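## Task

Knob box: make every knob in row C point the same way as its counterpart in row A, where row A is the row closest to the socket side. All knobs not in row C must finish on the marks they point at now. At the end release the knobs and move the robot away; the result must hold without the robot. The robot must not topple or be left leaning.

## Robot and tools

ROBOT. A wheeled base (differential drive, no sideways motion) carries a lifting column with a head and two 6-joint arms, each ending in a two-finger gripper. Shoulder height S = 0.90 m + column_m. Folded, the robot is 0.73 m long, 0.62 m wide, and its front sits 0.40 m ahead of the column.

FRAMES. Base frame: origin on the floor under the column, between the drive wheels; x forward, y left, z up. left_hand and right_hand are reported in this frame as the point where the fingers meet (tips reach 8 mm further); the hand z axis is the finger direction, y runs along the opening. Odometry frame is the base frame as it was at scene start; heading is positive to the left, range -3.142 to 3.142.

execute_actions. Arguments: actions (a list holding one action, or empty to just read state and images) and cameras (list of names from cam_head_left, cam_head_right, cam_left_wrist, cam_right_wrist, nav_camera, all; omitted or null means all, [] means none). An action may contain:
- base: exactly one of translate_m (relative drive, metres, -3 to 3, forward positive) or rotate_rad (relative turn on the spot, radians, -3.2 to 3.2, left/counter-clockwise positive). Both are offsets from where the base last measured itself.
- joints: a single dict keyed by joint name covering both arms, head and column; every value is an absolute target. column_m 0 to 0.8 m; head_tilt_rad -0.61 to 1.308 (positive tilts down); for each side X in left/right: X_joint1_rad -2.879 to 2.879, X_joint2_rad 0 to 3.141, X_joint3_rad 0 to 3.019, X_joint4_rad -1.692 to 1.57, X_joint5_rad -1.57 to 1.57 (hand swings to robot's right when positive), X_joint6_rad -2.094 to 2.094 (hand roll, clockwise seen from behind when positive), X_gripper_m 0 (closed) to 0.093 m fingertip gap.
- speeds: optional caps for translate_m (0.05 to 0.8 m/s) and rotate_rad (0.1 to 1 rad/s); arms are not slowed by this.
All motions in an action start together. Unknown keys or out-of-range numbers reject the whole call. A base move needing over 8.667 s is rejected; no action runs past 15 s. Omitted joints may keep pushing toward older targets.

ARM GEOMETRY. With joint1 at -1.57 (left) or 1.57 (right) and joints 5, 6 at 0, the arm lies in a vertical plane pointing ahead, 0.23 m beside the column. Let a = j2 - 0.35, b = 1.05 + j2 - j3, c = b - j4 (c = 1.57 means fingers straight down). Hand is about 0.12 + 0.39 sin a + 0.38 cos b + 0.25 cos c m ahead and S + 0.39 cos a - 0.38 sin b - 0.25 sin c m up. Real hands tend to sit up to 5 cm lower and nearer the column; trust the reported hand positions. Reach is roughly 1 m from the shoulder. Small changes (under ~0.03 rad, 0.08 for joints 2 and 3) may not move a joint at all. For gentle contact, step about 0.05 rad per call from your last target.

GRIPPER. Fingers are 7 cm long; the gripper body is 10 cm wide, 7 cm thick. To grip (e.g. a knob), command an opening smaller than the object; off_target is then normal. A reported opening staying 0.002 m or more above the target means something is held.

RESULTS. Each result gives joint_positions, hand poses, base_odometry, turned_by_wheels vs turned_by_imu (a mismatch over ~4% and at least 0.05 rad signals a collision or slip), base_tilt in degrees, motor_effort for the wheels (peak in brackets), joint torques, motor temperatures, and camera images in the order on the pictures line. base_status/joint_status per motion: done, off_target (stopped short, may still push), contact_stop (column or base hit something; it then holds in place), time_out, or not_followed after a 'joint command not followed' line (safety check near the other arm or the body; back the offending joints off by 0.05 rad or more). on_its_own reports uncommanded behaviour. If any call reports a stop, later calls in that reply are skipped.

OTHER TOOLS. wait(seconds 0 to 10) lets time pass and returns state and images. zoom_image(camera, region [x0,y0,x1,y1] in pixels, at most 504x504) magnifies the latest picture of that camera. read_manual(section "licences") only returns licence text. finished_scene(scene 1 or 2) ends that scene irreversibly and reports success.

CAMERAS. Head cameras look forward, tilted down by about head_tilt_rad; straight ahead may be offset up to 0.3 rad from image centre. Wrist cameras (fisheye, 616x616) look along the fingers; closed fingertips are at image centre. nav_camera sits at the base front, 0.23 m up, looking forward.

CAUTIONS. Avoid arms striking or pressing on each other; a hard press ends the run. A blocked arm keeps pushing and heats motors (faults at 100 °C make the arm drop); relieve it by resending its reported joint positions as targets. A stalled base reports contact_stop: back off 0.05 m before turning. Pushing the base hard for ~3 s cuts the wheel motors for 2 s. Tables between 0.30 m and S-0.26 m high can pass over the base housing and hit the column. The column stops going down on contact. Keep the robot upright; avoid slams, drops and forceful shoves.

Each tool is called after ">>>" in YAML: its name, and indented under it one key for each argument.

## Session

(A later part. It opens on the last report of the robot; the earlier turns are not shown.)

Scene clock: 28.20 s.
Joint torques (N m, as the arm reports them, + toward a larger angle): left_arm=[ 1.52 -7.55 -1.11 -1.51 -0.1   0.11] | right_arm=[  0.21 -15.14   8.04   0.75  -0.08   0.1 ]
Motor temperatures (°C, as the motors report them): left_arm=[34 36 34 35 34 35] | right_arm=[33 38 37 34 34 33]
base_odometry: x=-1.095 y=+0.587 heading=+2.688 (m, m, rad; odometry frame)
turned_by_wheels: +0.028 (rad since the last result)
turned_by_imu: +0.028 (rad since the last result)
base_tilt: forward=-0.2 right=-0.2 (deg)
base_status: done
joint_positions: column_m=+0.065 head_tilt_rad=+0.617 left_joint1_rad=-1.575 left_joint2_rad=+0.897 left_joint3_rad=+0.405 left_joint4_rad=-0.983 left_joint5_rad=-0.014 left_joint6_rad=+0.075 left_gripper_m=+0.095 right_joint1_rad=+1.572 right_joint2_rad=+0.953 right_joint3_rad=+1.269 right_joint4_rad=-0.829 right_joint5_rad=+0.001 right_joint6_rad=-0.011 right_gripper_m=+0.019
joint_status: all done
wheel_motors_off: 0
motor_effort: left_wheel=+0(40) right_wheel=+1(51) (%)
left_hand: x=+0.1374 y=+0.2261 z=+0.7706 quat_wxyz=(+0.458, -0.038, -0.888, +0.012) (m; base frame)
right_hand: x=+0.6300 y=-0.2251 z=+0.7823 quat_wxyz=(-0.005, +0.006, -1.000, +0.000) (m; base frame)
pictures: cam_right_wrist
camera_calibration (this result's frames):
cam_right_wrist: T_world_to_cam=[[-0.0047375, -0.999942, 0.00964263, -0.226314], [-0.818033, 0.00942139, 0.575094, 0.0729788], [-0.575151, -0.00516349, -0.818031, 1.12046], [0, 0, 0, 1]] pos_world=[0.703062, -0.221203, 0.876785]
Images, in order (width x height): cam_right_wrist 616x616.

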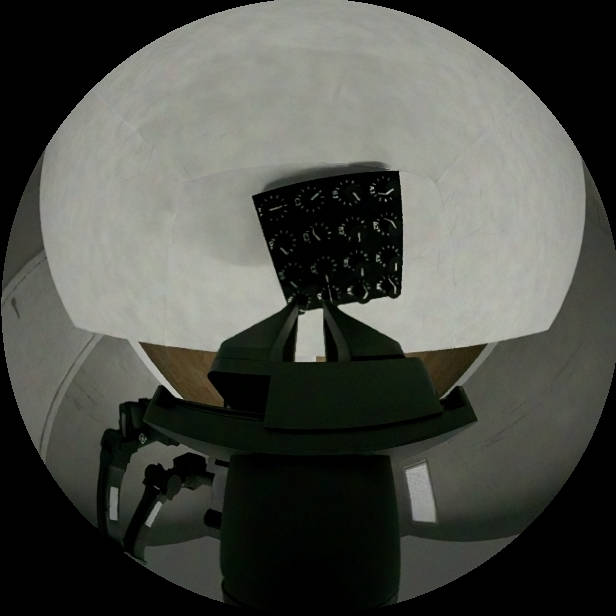

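>>> execute_actions:
  actions:
    - {"base":{"translate_m":0.07},"joints":{"right_joint6_rad":-1.58}}
  cameras: ["cam_right_wrist"]

>>> zoom_image:
  camera: "cam_right_wrist"
  region: [210,130,410,330]

Scene clock: 30.03 s.
Joint torques (N m, as the arm reports them, + toward a larger angle): left_arm=[ 1.45 -7.58 -1.26 -1.53 -0.09  0.11] | right_arm=[  1.21 -15.28   7.87   0.31  -0.19  -0.04]
Motor temperatures (°C, as the motors report them): left_arm=[34 36 34 35 34 35] | right_arm=[33 38 37 34 34 33]
base_odometry: x=-1.158 y=+0.617 heading=+2.689 (m, m, rad; odometry frame)
turned_by_wheels: +0.001 (rad since the last result)
turned_by_imu: +0.002 (rad since the last result)
base_tilt: forward=-0.3 right=-0.3 (deg)
base_status: done
joint_positions: column_m=+0.065 head_tilt_rad=+0.617 left_joint1_rad=-1.575 left_joint2_rad=+0.897 left_joint3_rad=+0.407 left_joint4_rad=-0.983 left_joint5_rad=-0.014 left_joint6_rad=+0.075 left_gripper_m=+0.095 right_joint1_rad=+1.572 right_joint2_rad=+0.953 right_joint3_rad=+1.269 right_joint4_rad=-0.829 right_joint5_rad=+0.001 right_joint6_rad=-1.569 right_gripper_m=+0.019
joint_status: all done
wheel_motors_off: 0
motor_effort: left_wheel=+3(40) right_wheel=-1(43) (%)
left_hand: x=+0.1382 y=+0.2261 z=+0.7703 quat_wxyz=(+0.457, -0.038, -0.889, +0.012) (m; base frame)
right_hand: x=+0.6305 y=-0.2251 z=+0.7825 quat_wxyz=(-0.004, +0.707, -0.707, +0.004) (m; base frame)
pictures: cam_right_wrist
camera_calibration (this result's frames):
cam_right_wrist: T_world_to_cam=[[0.999636, -0.0167279, 0.0211802, -0.647258], [-0.0259416, -0.81205, 0.583012, -0.617268], [0.00744683, -0.583349, -0.812188, 0.618875], [0, 0, 0, 1]] pos_world=[0.626401, -0.15106, 0.876226]
Images, in order (width x height): cam_right_wrist 616x616.

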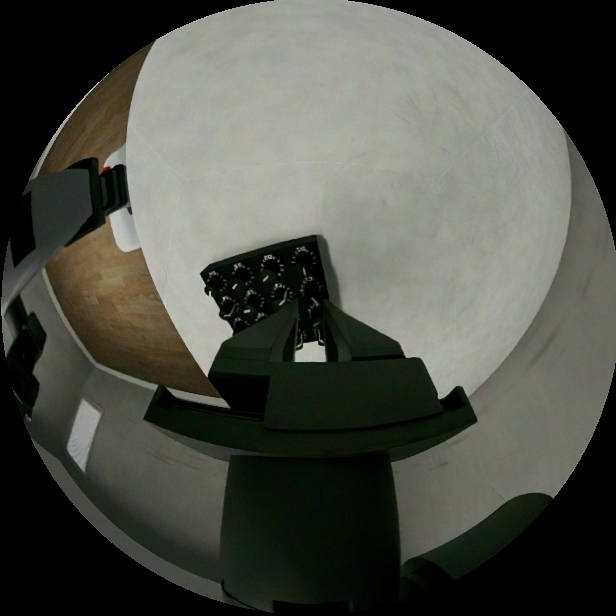

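Region (210, 130, 410, 330) of cam_right_wrist's 616x616 image, scaled by 2.520, with more detail than that image has.

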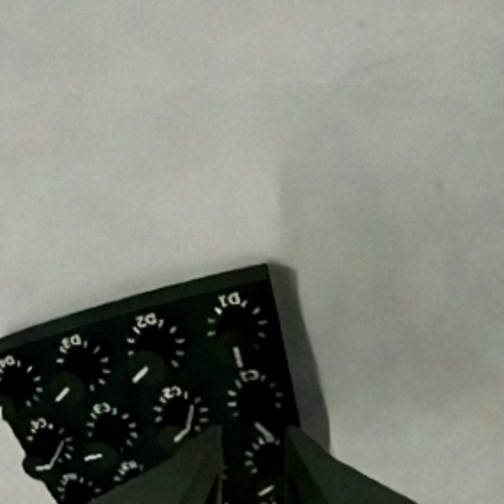

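Aligned.

>>> execute_actions:
  actions:
    - {"joints":{"column_m":0.048}}
  cameras: []

>>> execute_actions:
  actions:
    - {"joints":{"right_gripper_m":0.006}}
  cameras: []

>>> execute_actions:
  actions:
    - {"joints":{"right_joint6_rad":1.57}}
  cameras: []

>>> execute_actions:
  actions:
    - {"joints":{"right_gripper_m":0.019}}
  cameras: []

>>> execute_actions:
  actions:
    - {"joints":{"column_m":0.08}}
  cameras: []

>>> execute_actions:
  actions:
    - {"base":{"translate_m":-0.11},"joints":{"right_joint6_rad":0.4}}
  cameras: ["cam_right_wrist"]

>>> zoom_image:
  camera: "cam_right_wrist"
  region: [190,90,410,310]

Scene clock: 31.07 s.
Joint torques (N m, as the arm reports them, + toward a larger angle): left_arm=[ 1.47 -7.69 -1.25 -1.51 -0.1   0.11] | right_arm=[  1.2  -14.69   7.65   0.42  -0.14   0.  ]
Motor temperatures (°C, as the motors report them): left_arm=[34 36 34 35 34 35] | right_arm=[33 38 37 34 34 33]
base_odometry: x=-1.158 y=+0.617 heading=+2.689 (m, m, rad; odometry frame)
turned_by_wheels: +0.000 (rad since the last result)
turned_by_imu: +0.000 (rad since the last result)
base_tilt: forward=-0.3 right=-0.1 (deg)
base_status: not commanded
joint_positions: column_m=+0.048 head_tilt_rad=+0.617 left_joint1_rad=-1.575 left_joint2_rad=+0.897 left_joint3_rad=+0.407 left_joint4_rad=-0.983 left_joint5_rad=-0.014 left_joint6_rad=+0.075 left_gripper_m=+0.095 right_joint1_rad=+1.572 right_joint2_rad=+0.953 right_joint3_rad=+1.269 right_joint4_rad=-0.829 right_joint5_rad=+0.001 right_joint6_rad=-1.569 right_gripper_m=+0.019
joint_status: all done
wheel_motors_off: 0
motor_effort: left_wheel=+2(1) right_wheel=-2(2) (%)
left_hand: x=+0.1382 y=+0.2261 z=+0.7534 quat_wxyz=(+0.457, -0.038, -0.889, +0.012) (m; base frame)
right_hand: x=+0.6305 y=-0.2251 z=+0.7656 quat_wxyz=(-0.004, +0.707, -0.707, +0.004) (m; base frame)
pictures: none
No camera images: the call's "cameras" was empty. Leave "cameras" out to get every camera's image.

Scene clock: 31.50 s.
Joint torques (N m, as the arm reports them, + toward a larger angle): left_arm=[ 1.49 -7.65 -1.22 -1.53 -0.1   0.1 ] | right_arm=[  0.48 -14.9    7.76   0.39  -0.22   0.04]
Motor temperatures (°C, as the motors report them): left_arm=[34 36 34 35 34 35] | right_arm=[33 38 37 34 34 33]
base_odometry: x=-1.158 y=+0.617 heading=+2.689 (m, m, rad; odometry frame)
turned_by_wheels: +0.000 (rad since the last result)
turned_by_imu: +0.000 (rad since the last result)
base_tilt: forward=-0.3 right=-0.2 (deg)
base_status: not commanded
joint_positions: column_m=+0.048 head_tilt_rad=+0.617 left_joint1_rad=-1.575 left_joint2_rad=+0.897 left_joint3_rad=+0.407 left_joint4_rad=-0.983 left_joint5_rad=-0.014 left_joint6_rad=+0.075 left_gripper_m=+0.095 right_joint1_rad=+1.572 right_joint2_rad=+0.953 right_joint3_rad=+1.269 right_joint4_rad=-0.828 right_joint5_rad=+0.001 right_joint6_rad=-1.570 right_gripper_m=+0.009
joint_status: all done
wheel_motors_off: 0
motor_effort: left_wheel=+2(3) right_wheel=-2(3) (%)
left_hand: x=+0.1382 y=+0.2261 z=+0.7534 quat_wxyz=(+0.457, -0.038, -0.889, +0.012) (m; base frame)
right_hand: x=+0.6307 y=-0.2251 z=+0.7656 quat_wxyz=(-0.004, +0.707, -0.707, +0.004) (m; base frame)
pictures: none
No camera images: the call's "cameras" was empty. Leave "cameras" out to get every camera's image.

Scene clock: 33.83 s.
Joint torques (N m, as the arm reports them, + toward a larger angle): left_arm=[ 1.57 -7.56 -1.24 -1.53 -0.09  0.11] | right_arm=[  0.72 -14.95   7.75   0.46  -0.2    0.14]
Motor temperatures (°C, as the motors report them): left_arm=[34 36 34 35 34 35] | right_arm=[33 38 37 34 34 33]
base_odometry: x=-1.158 y=+0.617 heading=+2.689 (m, m, rad; odometry frame)
turned_by_wheels: +0.000 (rad since the last result)
turned_by_imu: +0.001 (rad since the last result)
base_tilt: forward=-0.2 right=-0.2 (deg)
base_status: not commanded
joint_positions: column_m=+0.048 head_tilt_rad=+0.617 left_joint1_rad=-1.575 left_joint2_rad=+0.897 left_joint3_rad=+0.407 left_joint4_rad=-0.983 left_joint5_rad=-0.014 left_joint6_rad=+0.075 left_gripper_m=+0.095 right_joint1_rad=+1.571 right_joint2_rad=+0.953 right_joint3_rad=+1.269 right_joint4_rad=-0.828 right_joint5_rad=+0.006 right_joint6_rad=+1.556 right_gripper_m=+0.009
joint_status: all done
wheel_motors_off: 0
motor_effort: left_wheel=+3(4) right_wheel=-3(3) (%)
left_hand: x=+0.1382 y=+0.2261 z=+0.7534 quat_wxyz=(+0.457, -0.038, -0.889, +0.012) (m; base frame)
right_hand: x=+0.6306 y=-0.2266 z=+0.7656 quat_wxyz=(-0.006, -0.702, -0.712, -0.002) (m; base frame)
pictures: none
No camera images: the call's "cameras" was empty. Leave "cameras" out to get every camera's image.

Scene clock: 34.27 s.
Joint torques (N m, as the arm reports them, + toward a larger angle): left_arm=[ 1.53 -7.51 -1.2  -1.55 -0.09  0.11] | right_arm=[  0.1  -14.97   7.84   0.37  -0.04   0.13]
Motor temperatures (°C, as the motors report them): left_arm=[34 36 34 35 34 35] | right_arm=[33 38 37 34 34 33]
base_odometry: x=-1.158 y=+0.617 heading=+2.689 (m, m, rad; odometry frame)
turned_by_wheels: +0.000 (rad since the last result)
turned_by_imu: +0.000 (rad since the last result)
base_tilt: forward=-0.2 right=-0.2 (deg)
base_status: not commanded
joint_positions: column_m=+0.048 head_tilt_rad=+0.617 left_joint1_rad=-1.575 left_joint2_rad=+0.897 left_joint3_rad=+0.407 left_joint4_rad=-0.983 left_joint5_rad=-0.014 left_joint6_rad=+0.075 left_gripper_m=+0.095 right_joint1_rad=+1.571 right_joint2_rad=+0.953 right_joint3_rad=+1.269 right_joint4_rad=-0.828 right_joint5_rad=+0.002 right_joint6_rad=+1.558 right_gripper_m=+0.019
joint_status: all done
wheel_motors_off: 0
motor_effort: left_wheel=+5(4) right_wheel=-3(3) (%)
left_hand: x=+0.1382 y=+0.2261 z=+0.7534 quat_wxyz=(+0.457, -0.038, -0.889, +0.012) (m; base frame)
right_hand: x=+0.6306 y=-0.2258 z=+0.7656 quat_wxyz=(-0.005, -0.703, -0.711, -0.003) (m; base frame)
pictures: none
No camera images: the call's "cameras" was empty. Leave "cameras" out to get every camera's image.

Scene clock: 35.27 s.
Joint torques (N m, as the arm reports them, + toward a larger angle): left_arm=[ 1.55 -7.63 -1.25 -1.5  -0.1   0.1 ] | right_arm=[  0.92 -14.94   7.59   0.65  -0.09   0.21]
Motor temperatures (°C, as the motors report them): left_arm=[34 36 34 35 34 35] | right_arm=[33 38 37 34 34 33]
base_odometry: x=-1.158 y=+0.617 heading=+2.689 (m, m, rad; odometry frame)
turned_by_wheels: +0.000 (rad since the last result)
turned_by_imu: +0.000 (rad since the last result)
base_tilt: forward=-0.3 right=-0.2 (deg)
base_status: not commanded
joint_positions: column_m=+0.080 head_tilt_rad=+0.617 left_joint1_rad=-1.575 left_joint2_rad=+0.897 left_joint3_rad=+0.407 left_joint4_rad=-0.983 left_joint5_rad=-0.014 left_joint6_rad=+0.075 left_gripper_m=+0.095 right_joint1_rad=+1.571 right_joint2_rad=+0.953 right_joint3_rad=+1.269 right_joint4_rad=-0.828 right_joint5_rad=+0.002 right_joint6_rad=+1.559 right_gripper_m=+0.019
joint_status: all done
wheel_motors_off: 0
motor_effort: left_wheel=+2(4) right_wheel=-3(3) (%)
left_hand: x=+0.1382 y=+0.2261 z=+0.7853 quat_wxyz=(+0.457, -0.038, -0.889, +0.012) (m; base frame)
right_hand: x=+0.6306 y=-0.2258 z=+0.7975 quat_wxyz=(-0.005, -0.703, -0.711, -0.003) (m; base frame)
pictures: none
No camera images: the call's "cameras" was empty. Leave "cameras" out to get every camera's image.

Scene clock: 36.80 s.
Joint torques (N m, as the arm reports them, + toward a larger angle): left_arm=[ 1.51 -7.41 -0.79 -1.51 -0.09  0.11] | right_arm=[  0.61 -15.23   7.68   0.51  -0.11   0.04]
Motor temperatures (°C, as the motors report them): left_arm=[34 36 34 35 34 35] | right_arm=[33 38 37 34 34 33]
base_odometry: x=-1.059 y=+0.569 heading=+2.687 (m, m, rad; odometry frame)
turned_by_wheels: -0.001 (rad since the last result)
turned_by_imu: -0.001 (rad since the last result)
base_tilt: forward=-0.3 right=-0.2 (deg)
base_status: done
joint_positions: column_m=+0.080 head_tilt_rad=+0.617 left_joint1_rad=-1.575 left_joint2_rad=+0.896 left_joint3_rad=+0.402 left_joint4_rad=-0.983 left_joint5_rad=-0.014 left_joint6_rad=+0.075 left_gripper_m=+0.095 right_joint1_rad=+1.571 right_joint2_rad=+0.953 right_joint3_rad=+1.270 right_joint4_rad=-0.828 right_joint5_rad=+0.002 right_joint6_rad=+0.410 right_gripper_m=+0.019
joint_status: all done
wheel_motors_off: 0
motor_effort: left_wheel=-1(49) right_wheel=+1(60) (%)
left_hand: x=+0.1357 y=+0.2261 z=+0.7863 quat_wxyz=(+0.459, -0.038, -0.888, +0.012) (m; base frame)
right_hand: x=+0.6308 y=-0.2258 z=+0.7976 quat_wxyz=(-0.006, -0.204, -0.979, +0.000) (m; base frame)
pictures: cam_right_wrist
camera_calibration (this result's frames):
cam_right_wrist: T_world_to_cam=[[-0.413641, -0.910419, 0.0062062, 0.0538084], [-0.744336, 0.342092, 0.57353, 0.0947335], [-0.524276, 0.232616, -0.819161, 1.15599], [0, 0, 0, 1]] pos_world=[0.698827, -0.25232, 0.892274]
Images, in order (width x height): cam_right_wrist 616x616.

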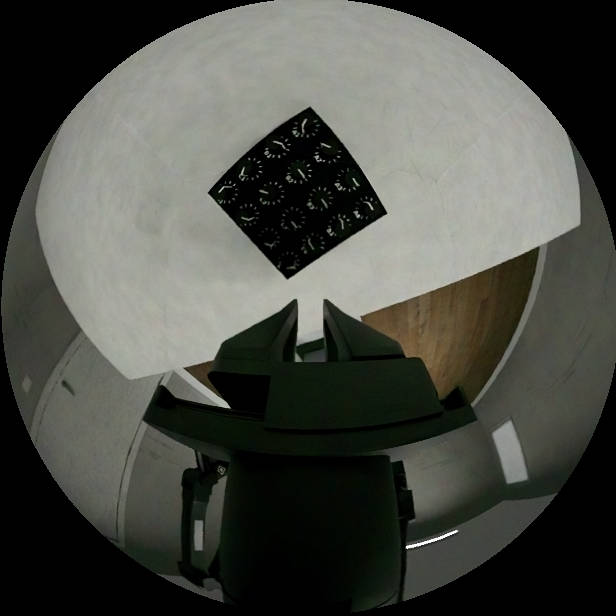

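Region (190, 90, 410, 310) of cam_right_wrist's 616x616 image, scaled by 2.291, with more detail than that image has.

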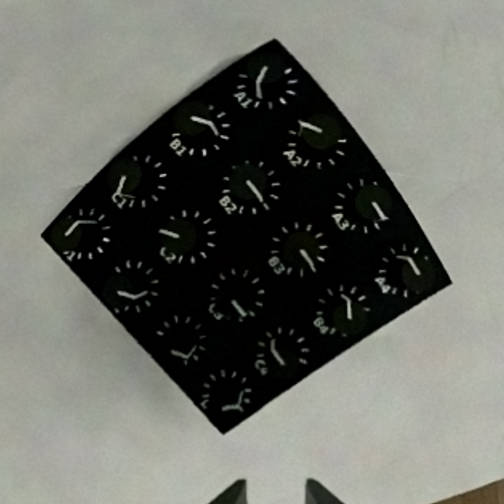

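Matches.

>>> execute_actions:
  actions:
    - {"base":{"translate_m":-0.3},"joints":{"column_m":0.15}}
  cameras: []

>>> finished_scene:
  scene: 1

Scene clock: 38.93 s.
Joint torques (N m, as the arm reports them, + toward a larger angle): left_arm=[ 1.48 -7.59 -0.81 -1.54 -0.09  0.11] | right_arm=[  1.43 -14.49   7.79   0.58  -0.09  -0.01]
Motor temperatures (°C, as the motors report them): left_arm=[34 36 34 35 34 35] | right_arm=[33 38 37 34 34 33]
base_odometry: x=-0.789 y=+0.438 heading=+2.688 (m, m, rad; odometry frame)
turned_by_wheels: +0.001 (rad since the last result)
turned_by_imu: +0.001 (rad since the last result)
base_tilt: forward=-0.1 right=-0.3 (deg)
base_status: done
joint_positions: column_m=+0.150 head_tilt_rad=+0.617 left_joint1_rad=-1.575 left_joint2_rad=+0.896 left_joint3_rad=+0.402 left_joint4_rad=-0.983 left_joint5_rad=-0.014 left_joint6_rad=+0.075 left_gripper_m=+0.095 right_joint1_rad=+1.571 right_joint2_rad=+0.953 right_joint3_rad=+1.270 right_joint4_rad=-0.828 right_joint5_rad=+0.001 right_joint6_rad=+0.410 right_gripper_m=+0.019
joint_status: all done
wheel_motors_off: 0
motor_effort: left_wheel=+1(56) right_wheel=-1(51) (%)
left_hand: x=+0.1360 y=+0.2261 z=+0.8562 quat_wxyz=(+0.458, -0.038, -0.888, +0.012) (m; base frame)
right_hand: x=+0.6309 y=-0.2257 z=+0.8676 quat_wxyz=(-0.006, -0.204, -0.979, -0.001) (m; base frame)
pictures: none
No camera images: the call's "cameras" was empty. Leave "cameras" out to get every camera's image.

The scene is finished: the task was done.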